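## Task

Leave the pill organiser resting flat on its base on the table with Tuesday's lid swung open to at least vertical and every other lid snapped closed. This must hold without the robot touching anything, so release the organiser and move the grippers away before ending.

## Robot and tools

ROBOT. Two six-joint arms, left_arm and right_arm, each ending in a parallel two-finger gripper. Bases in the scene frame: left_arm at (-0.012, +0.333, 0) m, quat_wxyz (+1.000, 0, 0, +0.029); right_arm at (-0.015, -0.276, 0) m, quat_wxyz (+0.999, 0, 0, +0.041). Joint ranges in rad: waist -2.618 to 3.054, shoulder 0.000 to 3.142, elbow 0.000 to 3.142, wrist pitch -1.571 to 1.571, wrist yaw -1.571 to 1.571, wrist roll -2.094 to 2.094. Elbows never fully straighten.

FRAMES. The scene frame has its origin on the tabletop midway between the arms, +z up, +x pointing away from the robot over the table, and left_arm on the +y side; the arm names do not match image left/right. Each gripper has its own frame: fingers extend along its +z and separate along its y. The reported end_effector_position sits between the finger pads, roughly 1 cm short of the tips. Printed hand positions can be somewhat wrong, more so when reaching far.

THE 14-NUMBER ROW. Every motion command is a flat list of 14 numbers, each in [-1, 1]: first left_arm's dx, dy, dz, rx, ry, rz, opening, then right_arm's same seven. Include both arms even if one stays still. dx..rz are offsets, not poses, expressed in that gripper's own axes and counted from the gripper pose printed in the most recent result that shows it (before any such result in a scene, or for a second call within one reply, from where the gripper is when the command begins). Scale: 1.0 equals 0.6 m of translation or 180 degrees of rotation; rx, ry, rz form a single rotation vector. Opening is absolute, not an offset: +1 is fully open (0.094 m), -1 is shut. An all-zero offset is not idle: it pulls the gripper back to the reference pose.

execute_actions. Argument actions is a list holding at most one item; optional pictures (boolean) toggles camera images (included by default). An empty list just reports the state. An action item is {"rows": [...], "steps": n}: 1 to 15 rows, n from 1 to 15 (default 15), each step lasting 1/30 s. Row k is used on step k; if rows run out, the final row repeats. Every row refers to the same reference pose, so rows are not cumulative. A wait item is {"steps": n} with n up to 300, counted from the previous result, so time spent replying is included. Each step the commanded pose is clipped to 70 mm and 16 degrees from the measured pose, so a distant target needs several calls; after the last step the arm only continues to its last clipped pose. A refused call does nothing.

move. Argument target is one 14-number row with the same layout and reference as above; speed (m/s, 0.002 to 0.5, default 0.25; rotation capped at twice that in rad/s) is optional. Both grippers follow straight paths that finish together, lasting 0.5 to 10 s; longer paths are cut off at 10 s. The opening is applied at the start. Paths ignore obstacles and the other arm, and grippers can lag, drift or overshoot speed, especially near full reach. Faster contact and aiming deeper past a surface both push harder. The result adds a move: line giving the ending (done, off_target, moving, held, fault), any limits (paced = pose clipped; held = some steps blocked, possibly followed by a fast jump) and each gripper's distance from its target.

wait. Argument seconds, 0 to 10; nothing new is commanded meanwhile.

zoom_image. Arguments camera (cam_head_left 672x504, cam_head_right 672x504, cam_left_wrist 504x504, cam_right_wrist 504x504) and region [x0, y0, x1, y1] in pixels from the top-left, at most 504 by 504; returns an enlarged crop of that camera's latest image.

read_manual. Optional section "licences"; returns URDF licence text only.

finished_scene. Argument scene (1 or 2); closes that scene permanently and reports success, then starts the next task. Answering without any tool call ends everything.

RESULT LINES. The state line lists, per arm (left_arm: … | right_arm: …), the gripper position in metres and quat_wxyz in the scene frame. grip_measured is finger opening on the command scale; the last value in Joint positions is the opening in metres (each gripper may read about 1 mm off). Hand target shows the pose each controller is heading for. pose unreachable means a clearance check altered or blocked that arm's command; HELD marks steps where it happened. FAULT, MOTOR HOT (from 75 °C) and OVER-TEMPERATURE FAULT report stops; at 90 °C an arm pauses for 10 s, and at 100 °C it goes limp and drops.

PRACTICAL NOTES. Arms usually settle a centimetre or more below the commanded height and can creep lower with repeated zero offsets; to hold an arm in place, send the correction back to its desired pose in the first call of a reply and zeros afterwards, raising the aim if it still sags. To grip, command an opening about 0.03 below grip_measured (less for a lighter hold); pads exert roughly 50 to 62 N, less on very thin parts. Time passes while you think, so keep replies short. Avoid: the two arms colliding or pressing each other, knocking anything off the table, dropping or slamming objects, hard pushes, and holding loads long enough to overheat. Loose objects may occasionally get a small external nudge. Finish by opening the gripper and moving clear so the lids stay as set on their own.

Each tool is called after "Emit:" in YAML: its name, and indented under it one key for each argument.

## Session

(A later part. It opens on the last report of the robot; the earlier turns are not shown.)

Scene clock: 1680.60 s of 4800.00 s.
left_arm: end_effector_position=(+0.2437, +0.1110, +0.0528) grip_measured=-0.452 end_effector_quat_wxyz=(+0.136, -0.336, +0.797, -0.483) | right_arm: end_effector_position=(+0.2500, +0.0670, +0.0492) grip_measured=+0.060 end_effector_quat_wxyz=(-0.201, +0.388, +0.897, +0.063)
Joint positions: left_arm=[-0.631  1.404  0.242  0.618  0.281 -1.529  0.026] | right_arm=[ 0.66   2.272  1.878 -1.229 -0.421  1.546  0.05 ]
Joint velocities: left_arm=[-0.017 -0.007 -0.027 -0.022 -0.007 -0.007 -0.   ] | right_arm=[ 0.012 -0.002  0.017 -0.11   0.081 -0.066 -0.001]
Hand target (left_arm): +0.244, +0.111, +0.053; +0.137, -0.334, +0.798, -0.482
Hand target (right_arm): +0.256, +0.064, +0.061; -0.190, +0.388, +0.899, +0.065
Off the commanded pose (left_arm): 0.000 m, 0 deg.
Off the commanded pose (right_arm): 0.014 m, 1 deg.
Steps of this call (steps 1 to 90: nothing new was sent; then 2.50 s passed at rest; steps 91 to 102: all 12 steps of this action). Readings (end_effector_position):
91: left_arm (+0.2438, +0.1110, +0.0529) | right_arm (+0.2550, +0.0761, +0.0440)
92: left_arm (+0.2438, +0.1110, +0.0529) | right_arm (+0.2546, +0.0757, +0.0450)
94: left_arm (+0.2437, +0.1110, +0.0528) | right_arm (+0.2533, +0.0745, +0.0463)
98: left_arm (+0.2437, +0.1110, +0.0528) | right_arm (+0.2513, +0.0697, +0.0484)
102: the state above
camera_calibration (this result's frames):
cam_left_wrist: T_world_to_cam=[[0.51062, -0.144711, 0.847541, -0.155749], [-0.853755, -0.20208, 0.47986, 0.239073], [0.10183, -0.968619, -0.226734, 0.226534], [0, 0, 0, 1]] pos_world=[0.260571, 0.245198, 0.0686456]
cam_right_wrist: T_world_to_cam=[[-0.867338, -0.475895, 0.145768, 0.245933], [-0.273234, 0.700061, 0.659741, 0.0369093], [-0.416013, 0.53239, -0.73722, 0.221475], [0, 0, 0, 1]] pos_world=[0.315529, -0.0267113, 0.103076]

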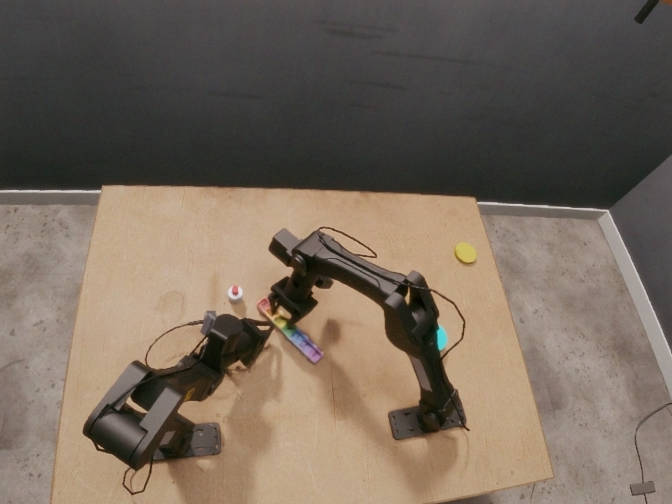

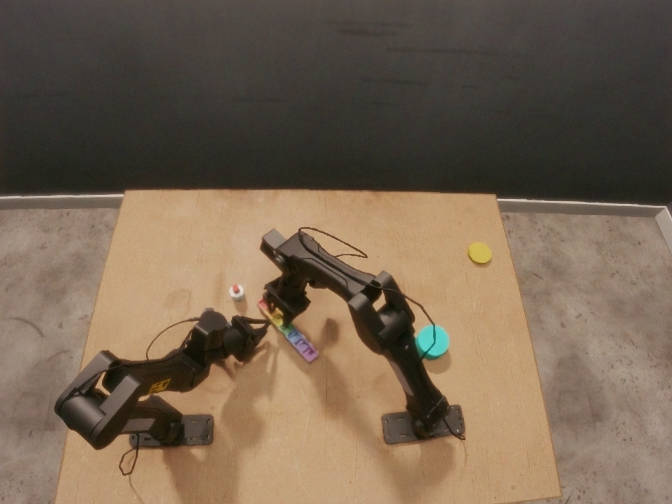

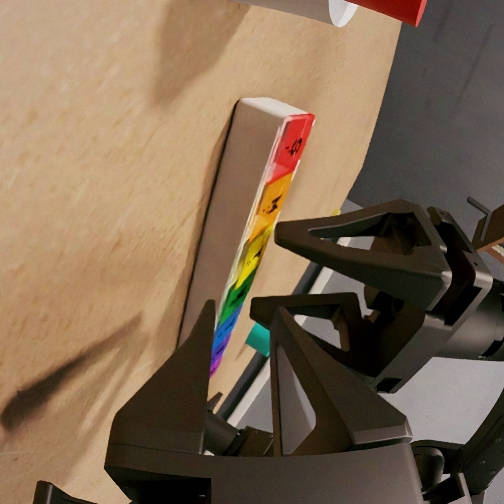

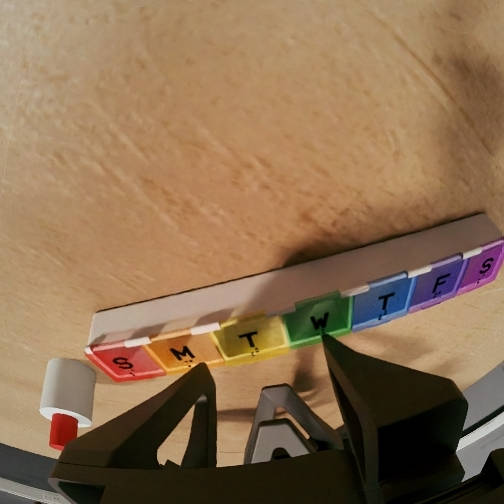

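Emit:
move:
  target: [0,0,0,0,0,0,-0.45,-0.016,0.006,-0.018,0,-0.01,0,0.06]
  speed: 0.02

Emit:
execute_actions:
  actions:
    - {"rows":[[0,0,0,0,0,0,-0.45,-0.01,0,0.02,0,-0.01,0,0.06],[0,0,0,0,0,0,-0.45,-0.01,0,0.02,0,-0.01,0,0.06],[0,0,0,0,0,0,-0.45,-0.01,0,0.02,0,-0.01,0,0.06],[0,0,0,0,0,0,-0.45,-0.018,0,0.035,0,-0.02,0,0.06],[0,0,0,0,0,0,-0.45,-0.018,0,0.035,0,-0.02,0,0.06],[0,0,0,0,0,0,-0.45,-0.018,0,0.035,0,-0.02,0,0.06],[0,0,0,0,0,0,-0.45,-0.028,-0.004,0.05,0,-0.03,0,0.06]],"steps":12}

Scene clock: 1688.33 s of 4800.00 s.
left_arm: end_effector_position=(+0.2437, +0.1110, +0.0527) grip_measured=-0.452 end_effector_quat_wxyz=(+0.134, -0.338, +0.797, -0.483) | right_arm: end_effector_position=(+0.2541, +0.0613, +0.0454) grip_measured=+0.060 end_effector_quat_wxyz=(-0.197, +0.388, +0.899, +0.054)
Joint positions: left_arm=[-0.631  1.404  0.242  0.618  0.281 -1.534  0.026] | right_arm=[ 0.65   2.288  1.892 -1.247 -0.406  1.531  0.05 ]
Joint velocities: left_arm=[-0.022  0.002 -0.012 -0.037 -0.037  0.037  0.   ] | right_arm=[-0.002 -0.012  0.002  0.022  0.022 -0.007 -0.   ]
Hand target (left_arm): +0.244, +0.111, +0.053; +0.136, -0.336, +0.797, -0.483
Hand target (right_arm): +0.262, +0.060, +0.055; -0.186, +0.389, +0.900, +0.058
Off the commanded pose (left_arm): 0.000 m, 0 deg.
Off the commanded pose (right_arm): 0.012 m, 1 deg.
After step 90, 3.63 s passed at rest.
move: off_target (right_arm)
camera_calibration (this result's frames):
cam_left_wrist: T_world_to_cam=[[0.513848, -0.141625, 0.84611, -0.156712], [-0.851644, -0.202931, 0.483241, 0.238483], [0.103263, -0.968897, -0.224889, 0.22613], [0, 0, 0, 1]] pos_world=[0.260278, 0.245298, 0.0682052]
cam_right_wrist: T_world_to_cam=[[-0.865383, -0.476247, 0.155887, 0.246356], [-0.275378, 0.711863, 0.646079, 0.0450145], [-0.418663, 0.516178, -0.747182, 0.225508], [0, 0, 0, 1]] pos_world=[0.32, -0.0311203, 0.101009]

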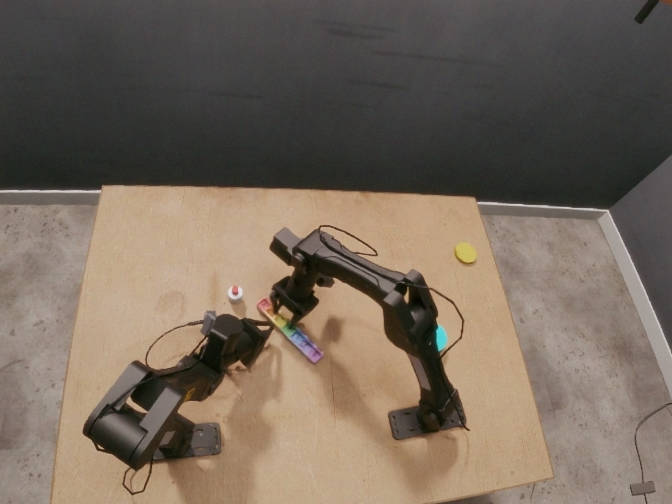

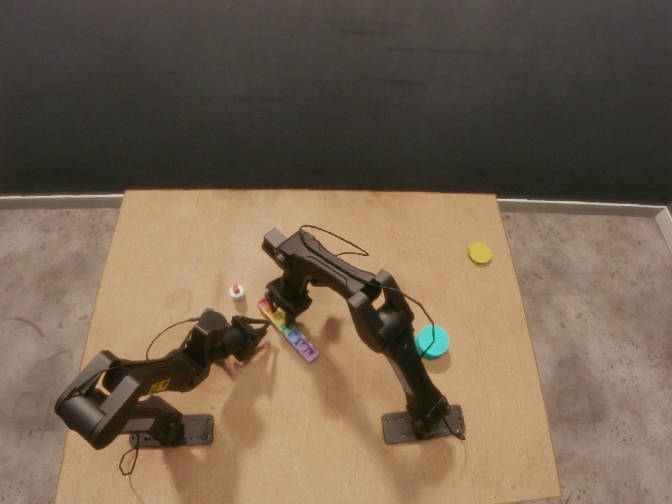

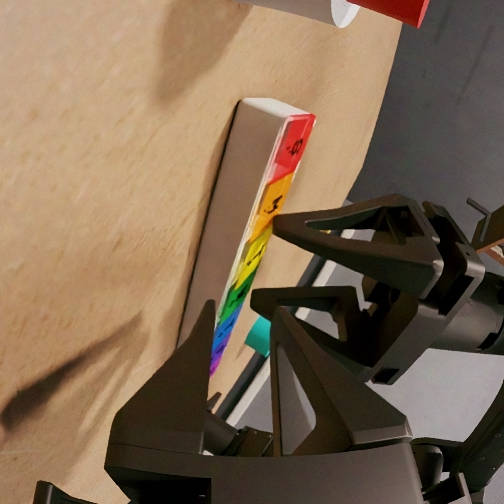

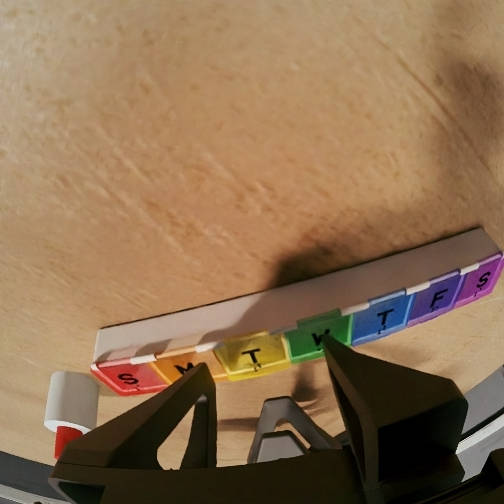

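Scene clock: 1688.73 s of 4800.00 s.
left_arm: end_effector_position=(+0.2436, +0.1111, +0.0527) grip_measured=-0.452 end_effector_quat_wxyz=(+0.133, -0.340, +0.796, -0.483) | right_arm: end_effector_position=(+0.2543, +0.0633, +0.0420) grip_measured=+0.060 end_effector_quat_wxyz=(-0.182, +0.385, +0.903, +0.063)
Joint positions: left_arm=[-0.631  1.404  0.242  0.618  0.281 -1.538  0.026] | right_arm=[ 0.661  2.263  1.845 -1.189 -0.385  1.542  0.05 ]
Joint velocities: left_arm=[-0.002 -0.007 -0.007  0.022 -0.037  0.022  0.   ] | right_arm=[ 0.027 -0.046 -0.076  0.095  0.095 -0.022 -0.   ]
Hand target (left_arm): +0.244, +0.111, +0.053; +0.134, -0.338, +0.797, -0.483
Hand target (right_arm): +0.253, +0.055, +0.013; -0.156, +0.389, +0.907, +0.034
Off the commanded pose (left_arm): 0.000 m, 0 deg.
Off the commanded pose (right_arm): 0.032 m, 4 deg.
Steps of this call (steps 1 to 12: all 12 steps of this action). Readings (end_effector_position):
1: left_arm (+0.2437, +0.1110, +0.0527) | right_arm (+0.2542, +0.0612, +0.0446)
2: left_arm (+0.2437, +0.1110, +0.0527) | right_arm (+0.2543, +0.0613, +0.0441)
4: left_arm (+0.2436, +0.1111, +0.0527) | right_arm (+0.2543, +0.0617, +0.0434)
8: left_arm (+0.2436, +0.1111, +0.0527) | right_arm (+0.2544, +0.0631, +0.0425)
12: the state above
camera_calibration (this result's frames):
cam_left_wrist: T_world_to_cam=[[0.516819, -0.138806, 0.844767, -0.157587], [-0.849683, -0.203709, 0.486354, 0.237937], [0.104578, -0.969142, -0.223222, 0.22576], [0, 0, 0, 1]] pos_world=[0.260006, 0.24539, 0.0677975]
cam_right_wrist: T_world_to_cam=[[-0.869256, -0.479306, 0.121078, 0.250673], [-0.301202, 0.707695, 0.639097, 0.0529594], [-0.392009, 0.51907, -0.759536, 0.215596], [0, 0, 0, 1]] pos_world=[0.318366, -0.0292396, 0.0995558]

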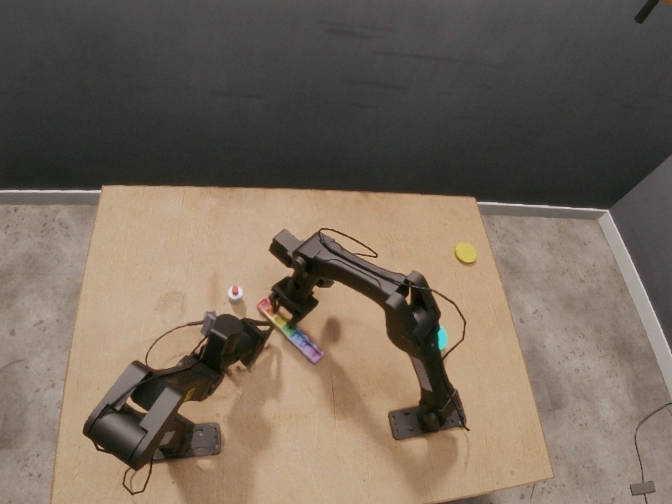

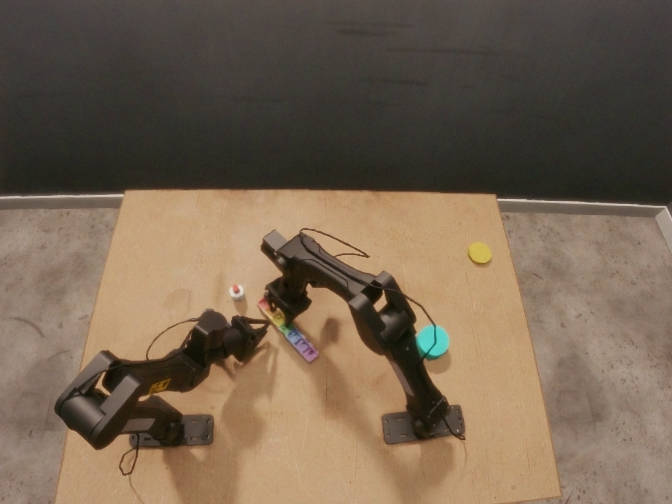

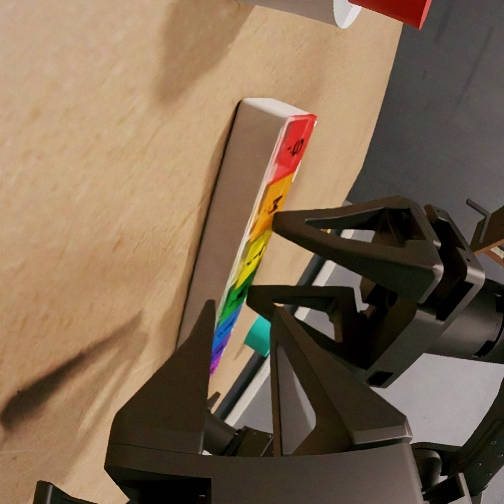

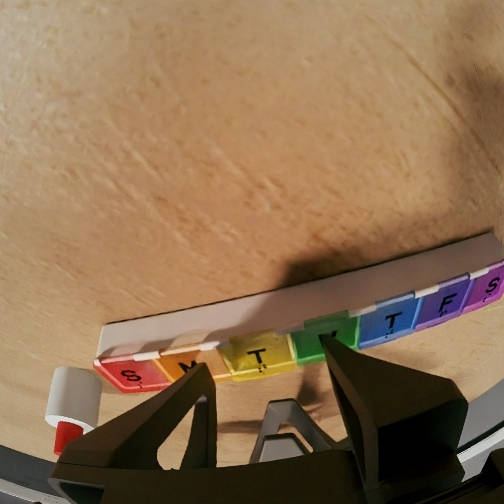

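Emit:
move:
  target: [-0.008,0.018,0.033,0.01,0,0.025,-0.45,-0.022,-0.003,0.05,0,-0.02,0,0.06]
  speed: 0.04

Scene clock: 1710.87 s of 4800.00 s.
left_arm: end_effector_position=(+0.2556, +0.1033, +0.0355) grip_measured=-0.452 end_effector_quat_wxyz=(+0.155, -0.312, +0.799, -0.491) | right_arm: end_effector_position=(+0.2561, +0.0661, +0.0413) grip_measured=+0.060 end_effector_quat_wxyz=(-0.176, +0.390, +0.901, +0.077)
Joint positions: left_arm=[-0.631  1.617  0.242  0.865  0.281 -1.482  0.026] | right_arm=[ 0.662  2.244  1.81  -1.139 -0.387  1.56   0.05 ]
Joint velocities: left_arm=[-0.007  0.012 -0.022  0.051  0.022 -0.022 -0.001] | right_arm=[ 0.007  0.002 -0.007  0.007  0.007 -0.11   0.   ]
Hand target (left_arm): +0.253, +0.104, +0.032; +0.157, -0.306, +0.801, -0.489
Hand target (right_arm): +0.252, +0.060, +0.011; -0.155, +0.386, +0.908, +0.049
Off the commanded pose (left_arm): 0.003 m, 1 deg.
Off the commanded pose (right_arm): 0.033 m, 4 deg.
After step 90, 17.50 s passed at rest.
move: off_target (right_arm)
camera_calibration (this result's frames):
cam_left_wrist: T_world_to_cam=[[0.455197, -0.162144, 0.875503, -0.133327], [-0.885463, -0.185743, 0.425976, 0.264307], [0.0935489, -0.969128, -0.228122, 0.216195], [0, 0, 0, 1]] pos_world=[0.274499, 0.236996, 0.0534582]
cam_right_wrist: T_world_to_cam=[[-0.878544, -0.468184, 0.094683, 0.256446], [-0.303276, 0.699878, 0.64668, 0.052706], [-0.369031, 0.539421, -0.756862, 0.206955], [0, 0, 0, 1]] pos_world=[0.317656, -0.0284599, 0.0982715]

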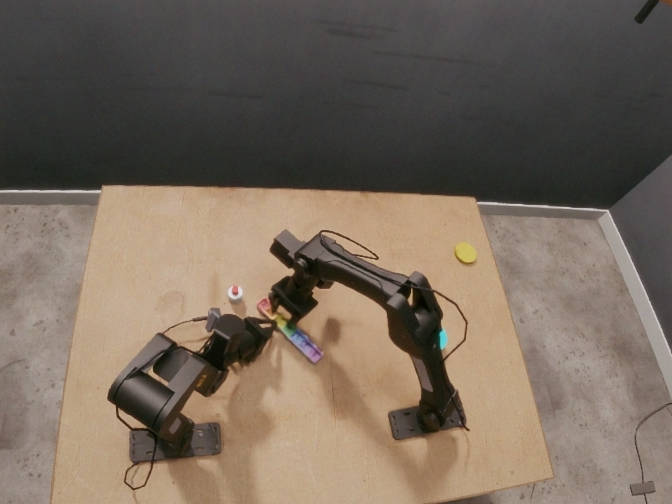

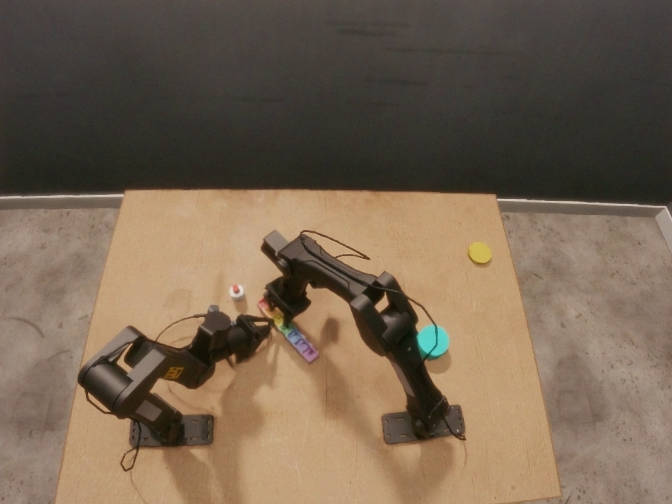

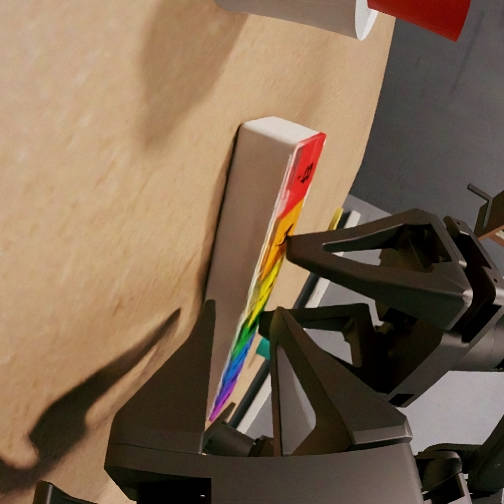

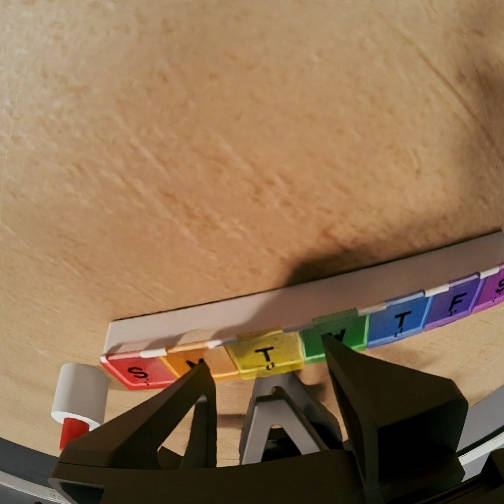

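Emit:
zoom_image:
  camera: "cam_left_wrist"
  region: [150, 200, 350, 400]

Emit:
zoom_image:
  camera: "cam_right_wrist"
  region: [150, 290, 400, 450]

Region (150, 200, 350, 400) of cam_left_wrist's 504x504 image, scaled by 2.520, with more detail than that image has.

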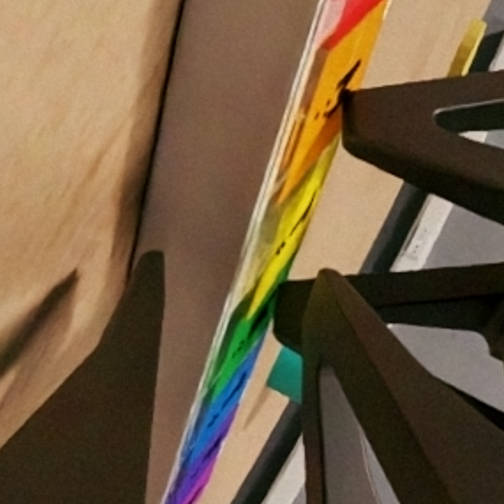

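Region (150, 290, 400, 450) of cam_right_wrist's 504x504 image, scaled by 2.016, with more detail than that image has; it fills the top 323 rows of this view, and the rest is white.

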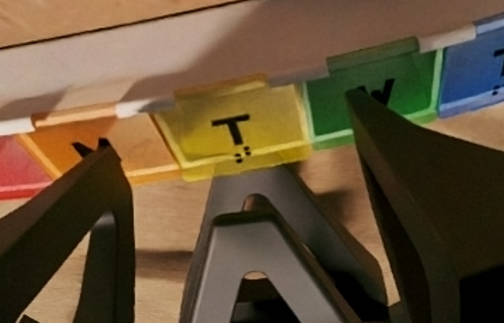

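Emit:
move:
  target: [0,-0.006,0.02,0.004,0,0,-0.45,-0.022,-0.006,0.05,0,-0.02,0,0.06]
  speed: 0.02

Emit:
zoom_image:
  camera: "cam_left_wrist"
  region: [150, 200, 350, 400]

Emit:
zoom_image:
  camera: "cam_right_wrist"
  region: [150, 290, 400, 450]

Scene clock: 1721.97 s of 4800.00 s.
left_arm: end_effector_position=(+0.2543, +0.1025, +0.0255) grip_measured=-0.452 end_effector_quat_wxyz=(+0.147, -0.320, +0.800, -0.486) | right_arm: end_effector_position=(+0.2561, +0.0662, +0.0414) grip_measured=+0.060 end_effector_quat_wxyz=(-0.173, +0.398, +0.897, +0.086)
Joint positions: left_arm=[-0.637  1.669  0.242  0.899  0.278 -1.499  0.026] | right_arm=[ 0.662  2.221  1.773 -1.101 -0.388  1.581  0.05 ]
Joint velocities: left_arm=[-0.002  0.017 -0.007 -0.022  0.022  0.037 -0.001] | right_arm=[-0.002 -0.007 -0.017 -0.007 -0.007  0.022  0.   ]
Hand target (left_arm): +0.263, +0.094, +0.033; +0.157, -0.311, +0.795, -0.496
Hand target (right_arm): +0.254, +0.062, +0.010; -0.149, +0.391, +0.906, +0.063
Off the commanded pose (left_arm): 0.015 m, 2 deg.
Off the commanded pose (right_arm): 0.033 m, 4 deg.
After step 90, 6.23 s passed at rest.
move: off_target (left_arm, right_arm)
camera_calibration (this result's frames):
cam_left_wrist: T_world_to_cam=[[0.478071, -0.161652, 0.863317, -0.129604], [-0.873422, -0.191163, 0.447873, 0.264246], [0.0926349, -0.968156, -0.23258, 0.213439], [0, 0, 0, 1]] pos_world=[0.272986, 0.236206, 0.0431828]
cam_right_wrist: T_world_to_cam=[[-0.888814, -0.451051, 0.0810162, 0.258451], [-0.295201, 0.698747, 0.65162, 0.0503728], [-0.350524, 0.555253, -0.754207, 0.201097], [0, 0, 0, 1]] pos_world=[0.315074, -0.0302828, 0.0979057]

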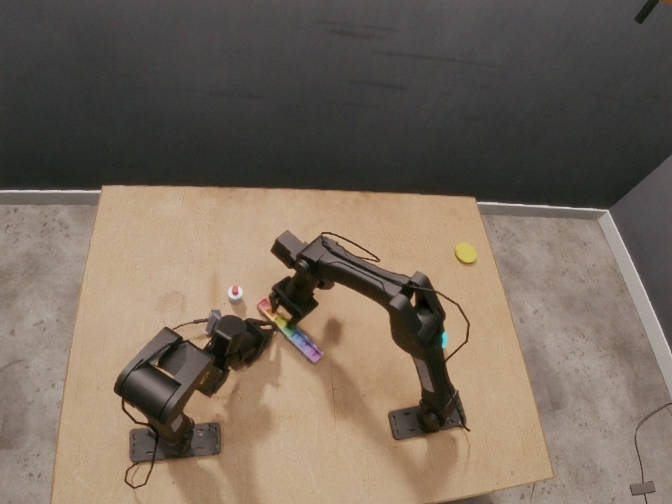

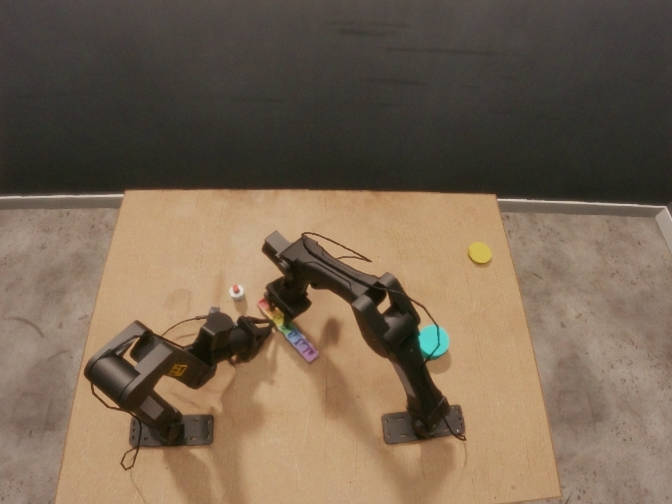

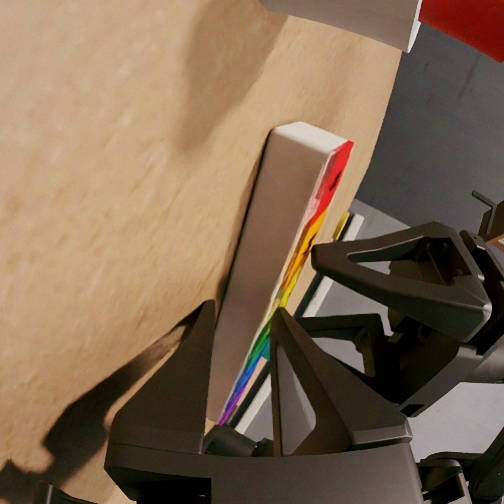

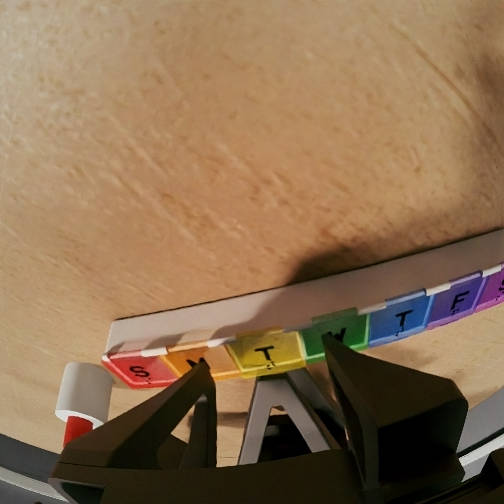

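Region (150, 200, 350, 400) of cam_left_wrist's 504x504 image, scaled by 2.520, with more detail than that image has.

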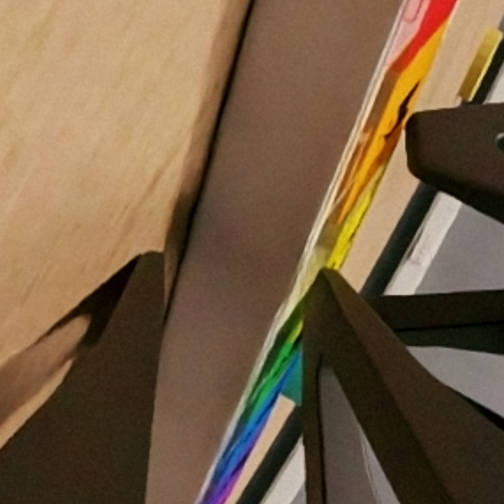

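Region (150, 290, 400, 450) of cam_right_wrist's 504x504 image, scaled by 2.016, with more detail than that image has; it fills the top 323 rows of this view, and the rest is white.

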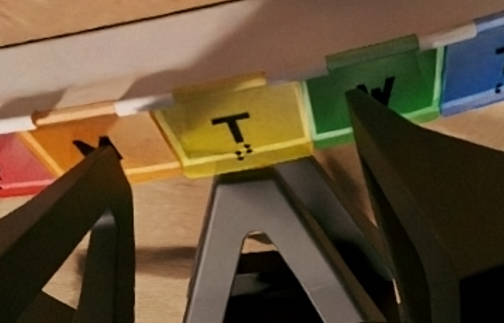

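Emit:
execute_actions:
  actions:
    - {"rows":[[0,-0.04,-0.01,0.03,0,0.01,-0.45,-0.022,-0.006,0.05,0,-0.02,0,0.06]],"steps":15}

Emit:
zoom_image:
  camera: "cam_left_wrist"
  region: [150, 200, 350, 400]

Emit:
zoom_image:
  camera: "cam_right_wrist"
  region: [150, 290, 400, 450]

Scene clock: 1728.60 s of 4800.00 s.
left_arm: end_effector_position=(+0.2583, +0.0982, +0.0364) grip_measured=-0.452 end_effector_quat_wxyz=(+0.156, -0.309, +0.790, -0.505) | right_arm: end_effector_position=(+0.2563, +0.0660, +0.0416) grip_measured=+0.060 end_effector_quat_wxyz=(-0.169, +0.405, +0.894, +0.093)
Joint positions: left_arm=[-0.637  1.67   0.242  0.951  0.286 -1.499  0.026] | right_arm=[ 0.662  2.201  1.74  -1.069 -0.385  1.603  0.05 ]
Joint velocities: left_arm=[ 0.002 -0.012 -0.002 -0.022  0.066 -0.007 -0.001] | right_arm=[-0.012  0.002  0.002 -0.037  0.081  0.007 -0.   ]
Hand target (left_arm): +0.260, +0.098, +0.049; +0.169, -0.299, +0.782, -0.520
Hand target (right_arm): +0.254, +0.062, +0.010; -0.146, +0.399, +0.902, +0.071
Off the commanded pose (left_arm): 0.013 m, 3 deg.
Off the commanded pose (right_arm): 0.033 m, 4 deg.
Steps of this call (steps 1 to 90: nothing new was sent; then 3.13 s passed at rest; steps 91 to 105: all 15 steps of this action). Readings (end_effector_position):
91: left_arm (+0.2548, +0.1021, +0.0265) | right_arm (+0.2560, +0.0661, +0.0413)
92: left_arm (+0.2552, +0.1014, +0.0279) | right_arm (+0.2560, +0.0661, +0.0416)
94: left_arm (+0.2565, +0.1001, +0.0314) | right_arm (+0.2561, +0.0661, +0.0416)
98: left_arm (+0.2577, +0.0989, +0.0348) | right_arm (+0.2562, +0.0660, +0.0416)
105: the state above
camera_calibration (this result's frames):
cam_left_wrist: T_world_to_cam=[[0.441697, -0.13736, 0.886587, -0.135472], [-0.89219, -0.171173, 0.417968, 0.265907], [0.0943477, -0.975619, -0.198158, 0.210533], [0, 0, 0, 1]] pos_world=[0.277214, 0.232308, 0.0506858]
cam_right_wrist: T_world_to_cam=[[-0.898247, -0.434186, 0.0680728, 0.260351], [-0.288696, 0.699713, 0.653496, 0.0486012], [-0.33137, 0.567348, -0.753863, 0.195739], [0, 0, 0, 1]] pos_world=[0.312753, -0.0320181, 0.0980769]

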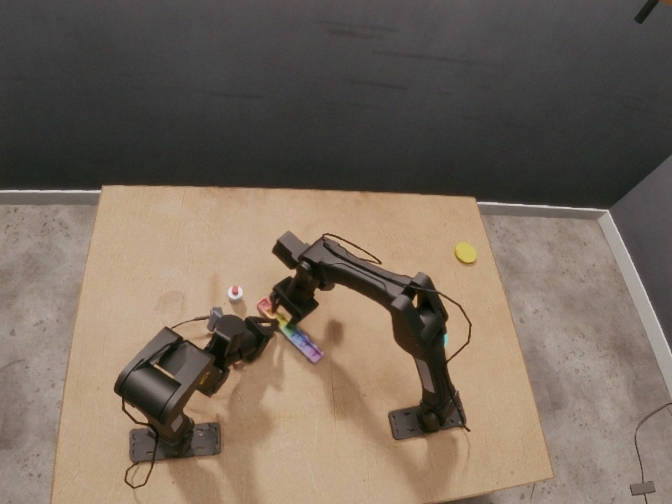

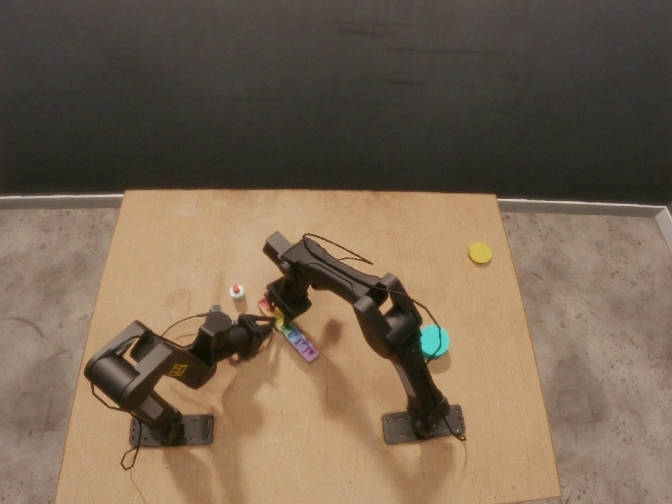

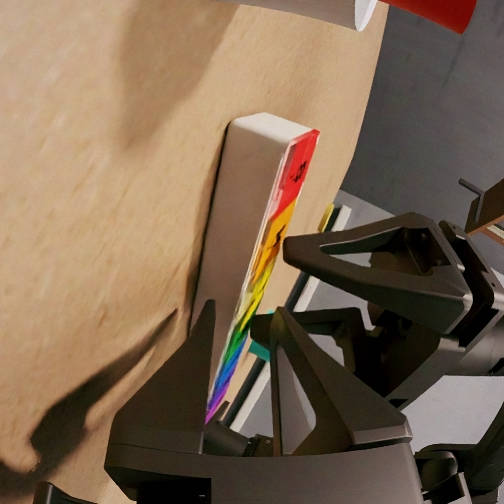

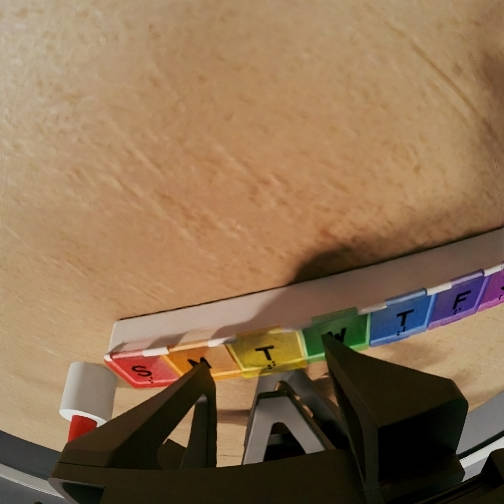

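Region (150, 200, 350, 400) of cam_left_wrist's 504x504 image, scaled by 2.520, with more detail than that image has.

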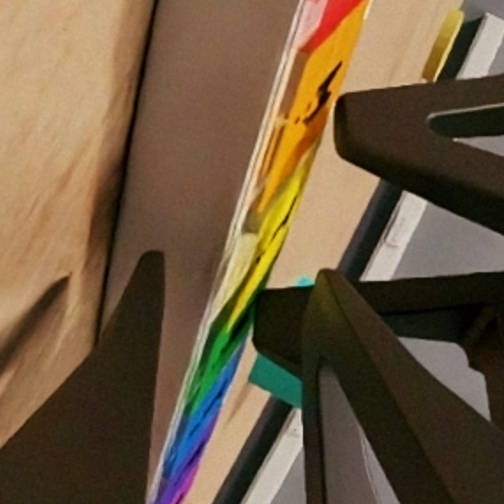

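Region (150, 290, 400, 450) of cam_right_wrist's 504x504 image, scaled by 2.016, with more detail than that image has; it fills the top 323 rows of this view, and the rest is white.

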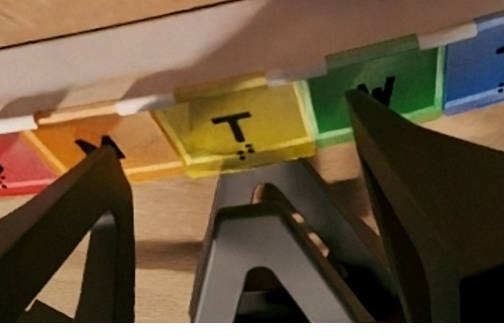

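Emit:
execute_actions:
  actions:
    - {"rows":[[0,-0.012,0.024,0,0,0,-0.45,-0.022,0,0.05,0,0,0,0.06]],"steps":15}

Emit:
zoom_image:
  camera: "cam_left_wrist"
  region: [150, 200, 350, 400]

Emit:
zoom_image:
  camera: "cam_right_wrist"
  region: [150, 290, 400, 450]

Scene clock: 1736.37 s of 4800.00 s.
left_arm: end_effector_position=(+0.2618, +0.0926, +0.0324) grip_measured=-0.452 end_effector_quat_wxyz=(+0.150, -0.315, +0.792, -0.501) | right_arm: end_effector_position=(+0.2554, +0.0710, +0.0423) grip_measured=+0.060 end_effector_quat_wxyz=(-0.186, +0.405, +0.888, +0.109)
Joint positions: left_arm=[-0.649  1.701  0.271  0.94   0.277 -1.514  0.026] | right_arm=[ 0.655  2.199  1.725 -1.04  -0.432  1.604  0.05 ]
Joint velocities: left_arm=[-0.002  0.017 -0.007  0.022 -0.051 -0.022  0.   ] | right_arm=[-0.012  0.002 -0.017  0.037 -0.022  0.037  0.001]
Hand target (left_arm): +0.268, +0.086, +0.036; +0.156, -0.309, +0.790, -0.505
Hand target (right_arm): +0.257, +0.065, +0.011; -0.170, +0.405, +0.894, +0.091
Off the commanded pose (left_arm): 0.010 m, 1 deg.
Off the commanded pose (right_arm): 0.034 m, 3 deg.
Steps of this call (steps 1 to 90: nothing new was sent; then 4.27 s passed at rest; steps 91 to 105: all 15 steps of this action). Readings (end_effector_position):
91: left_arm (+0.2588, +0.0977, +0.0365) | right_arm (+0.2562, +0.0664, +0.0414)
92: left_arm (+0.2594, +0.0962, +0.0353) | right_arm (+0.2559, +0.0675, +0.0416)
94: left_arm (+0.2610, +0.0932, +0.0338) | right_arm (+0.2558, +0.0683, +0.0418)
98: left_arm (+0.2618, +0.0923, +0.0329) | right_arm (+0.2556, +0.0695, +0.0420)
105: the state above
camera_calibration (this result's frames):
cam_left_wrist: T_world_to_cam=[[0.458494, -0.138002, 0.877917, -0.138323], [-0.883767, -0.174718, 0.434085, 0.267438], [0.0934835, -0.9749, -0.202068, 0.204252], [0, 0, 0, 1]] pos_world=[0.280679, 0.226763, 0.0466189]
cam_right_wrist: T_world_to_cam=[[-0.899646, -0.431468, 0.0668779, 0.261986], [-0.270791, 0.671529, 0.689725, 0.0402874], [-0.342505, 0.602399, -0.720976, 0.192027], [0, 0, 0, 1]] pos_world=[0.312374, -0.0296924, 0.0931387]

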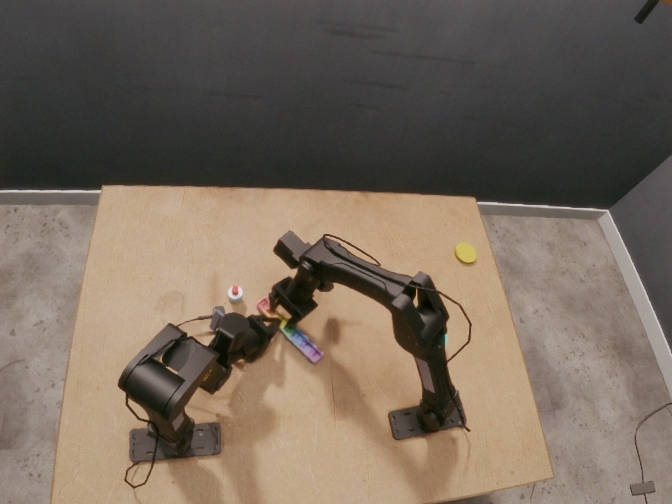

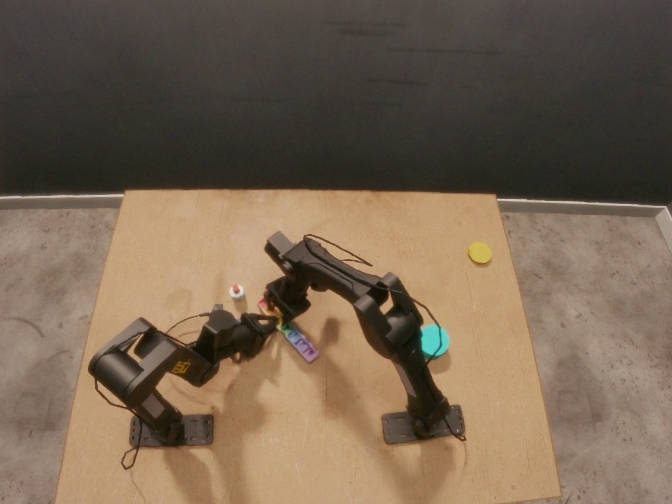

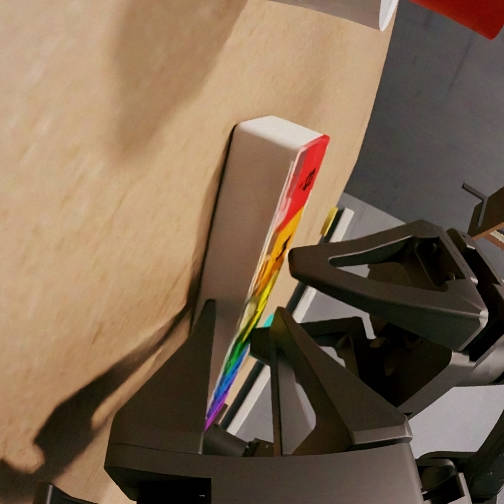

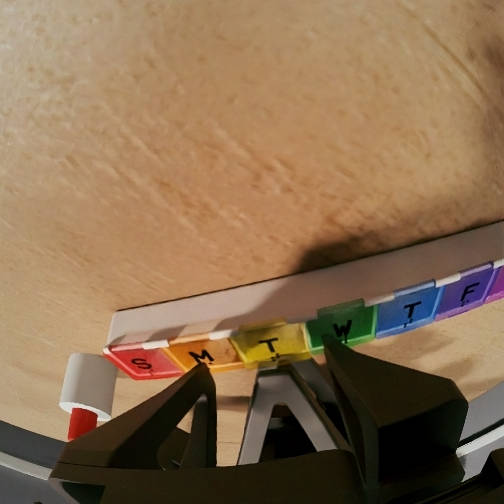

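Region (150, 200, 350, 400) of cam_left_wrist's 504x504 image, scaled by 2.520, with more detail than that image has.

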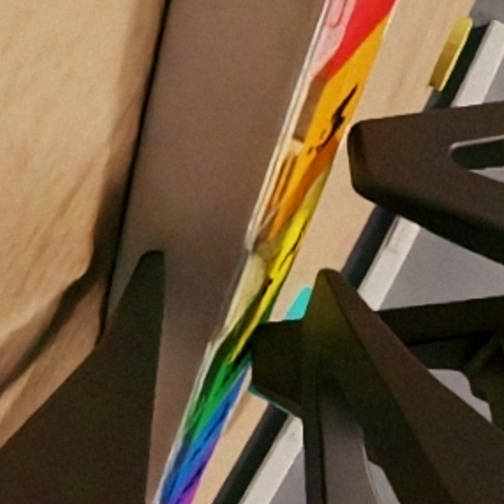

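Region (150, 290, 400, 450) of cam_right_wrist's 504x504 image, scaled by 2.016, with more detail than that image has; it fills the top 323 rows of this view, and the rest is white.

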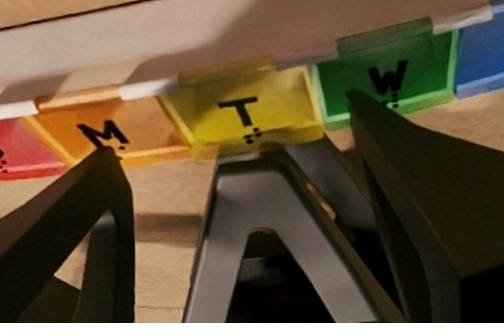

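Emit:
execute_actions:
  actions:
    - {"rows":[[0,-0.004,0.008,0,0,0,-0.7,-0.022,0,0.055,0,-0.01,0,0.06],[0,-0.004,0.008,0,0,0,-0.7,-0.022,0,0.055,0,-0.01,0,0.06],[0,-0.004,0.008,0,0,0,-0.7,-0.022,0,0.055,0,-0.01,0,0.06],[0,-0.004,0.008,0,0,0,-0.7,-0.022,0,0.055,0,-0.01,0,0.06],[0,-0.004,0.008,0,0,0,-0.8,-0.022,0,0.055,0,-0.01,0,0.06],[0,-0.004,0.008,0,0,0,-0.8,-0.022,0,0.055,0,-0.01,0,0.06],[0,-0.004,0.008,0,0,0,-0.8,-0.022,0,0.055,0,-0.01,0,0.06],[0,-0.004,0.008,0,0,0,-0.8,-0.022,0,0.055,0,-0.01,0,0.06],[0,-0.004,0.008,0,0,0,-0.9,-0.022,0,0.055,0,-0.01,0,0.06],[0,-0.004,0.008,0,0,0,-0.9,-0.022,0,0.055,0,-0.01,0,0.06],[0,-0.004,0.008,0,0,0,-0.9,-0.022,0,0.055,0,-0.01,0,0.06],[0,-0.004,0.008,0,0,0,-0.9,-0.022,0,0.055,0,-0.01,0,0.06],[0,-0.004,0.008,0,0,0,-1,-0.022,0,0.055,0,-0.01,0,0.06]],"steps":15}

Scene clock: 1751.37 s of 4800.00 s.
left_arm: end_effector_position=(+0.2621, +0.0925, +0.0330) grip_measured=-0.956 end_effector_quat_wxyz=(+0.151, -0.315, +0.791, -0.502) | right_arm: end_effector_position=(+0.2563, +0.0780, +0.0427) grip_measured=+0.060 end_effector_quat_wxyz=(-0.195, +0.409, +0.883, +0.125)
Joint positions: left_arm=[-0.649  1.701  0.271  0.943  0.277 -1.514  0.002] | right_arm=[ 0.655  2.199  1.716 -1.005 -0.461  1.623  0.05 ]
Joint velocities: left_arm=[ 0.002  0.012  0.012  0.037 -0.051  0.022 -0.   ] | right_arm=[-0.007 -0.002  0.007  0.007 -0.051  0.037 -0.   ]
Hand target (left_arm): +0.265, +0.089, +0.032; +0.150, -0.315, +0.792, -0.501
Hand target (right_arm): +0.254, +0.072, +0.009; -0.174, +0.406, +0.892, +0.101
Off the commanded pose (left_arm): 0.005 m, 0 deg.
Off the commanded pose (right_arm): 0.036 m, 4 deg.
Steps of this call (steps 1 to 90: nothing new was sent; then 11.50 s passed at rest; steps 91 to 105: all 15 steps of this action). Readings (end_effector_position):
91: left_arm (+0.2618, +0.0927, +0.0322) | right_arm (+0.2553, +0.0720, +0.0420)
92: left_arm (+0.2614, +0.0931, +0.0312) | right_arm (+0.2551, +0.0728, +0.0418)
94: left_arm (+0.2610, +0.0933, +0.0304) | right_arm (+0.2550, +0.0744, +0.0421)
98: left_arm (+0.2612, +0.0931, +0.0309) | right_arm (+0.2553, +0.0764, +0.0424)
105: the state above
camera_calibration (this result's frames):
cam_left_wrist: T_world_to_cam=[[0.456503, -0.136673, 0.879162, -0.138614], [-0.884713, -0.174437, 0.432268, 0.267722], [0.0942787, -0.975137, -0.200548, 0.20398], [0, 0, 0, 1]] pos_world=[0.280903, 0.226664, 0.0470443]
cam_right_wrist: T_world_to_cam=[[-0.905533, -0.420232, 0.0584379, 0.266716], [-0.256287, 0.651546, 0.714006, 0.032322], [-0.338123, 0.631579, -0.697697, 0.184056], [0, 0, 0, 1]] pos_world=[0.312038, -0.0252223, 0.0897507]

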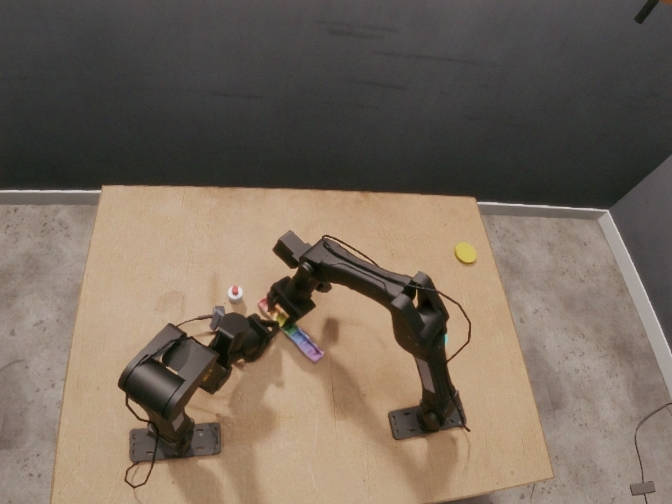

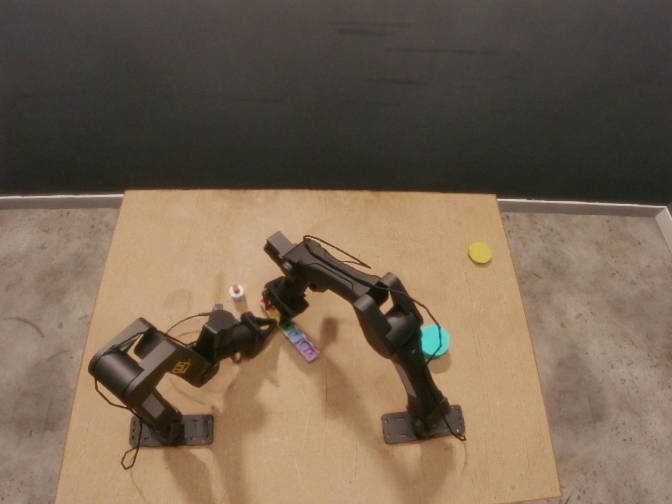

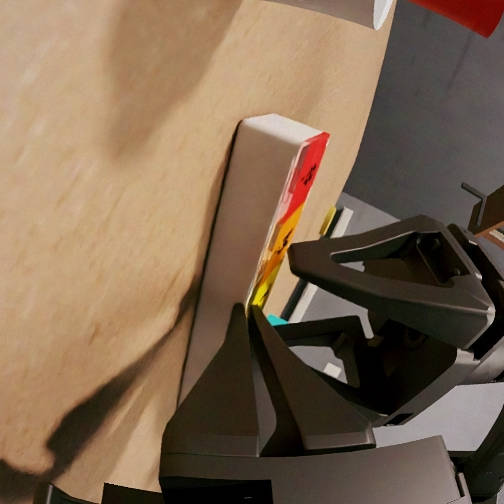

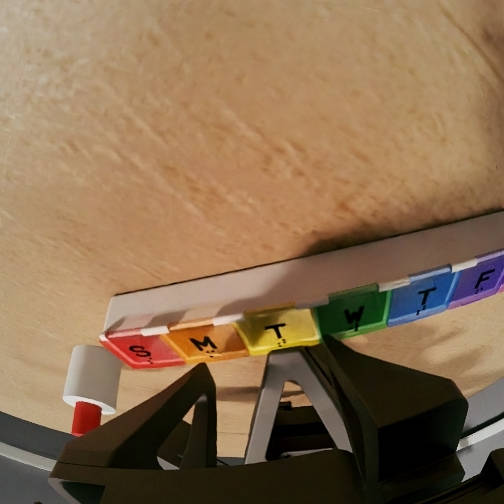

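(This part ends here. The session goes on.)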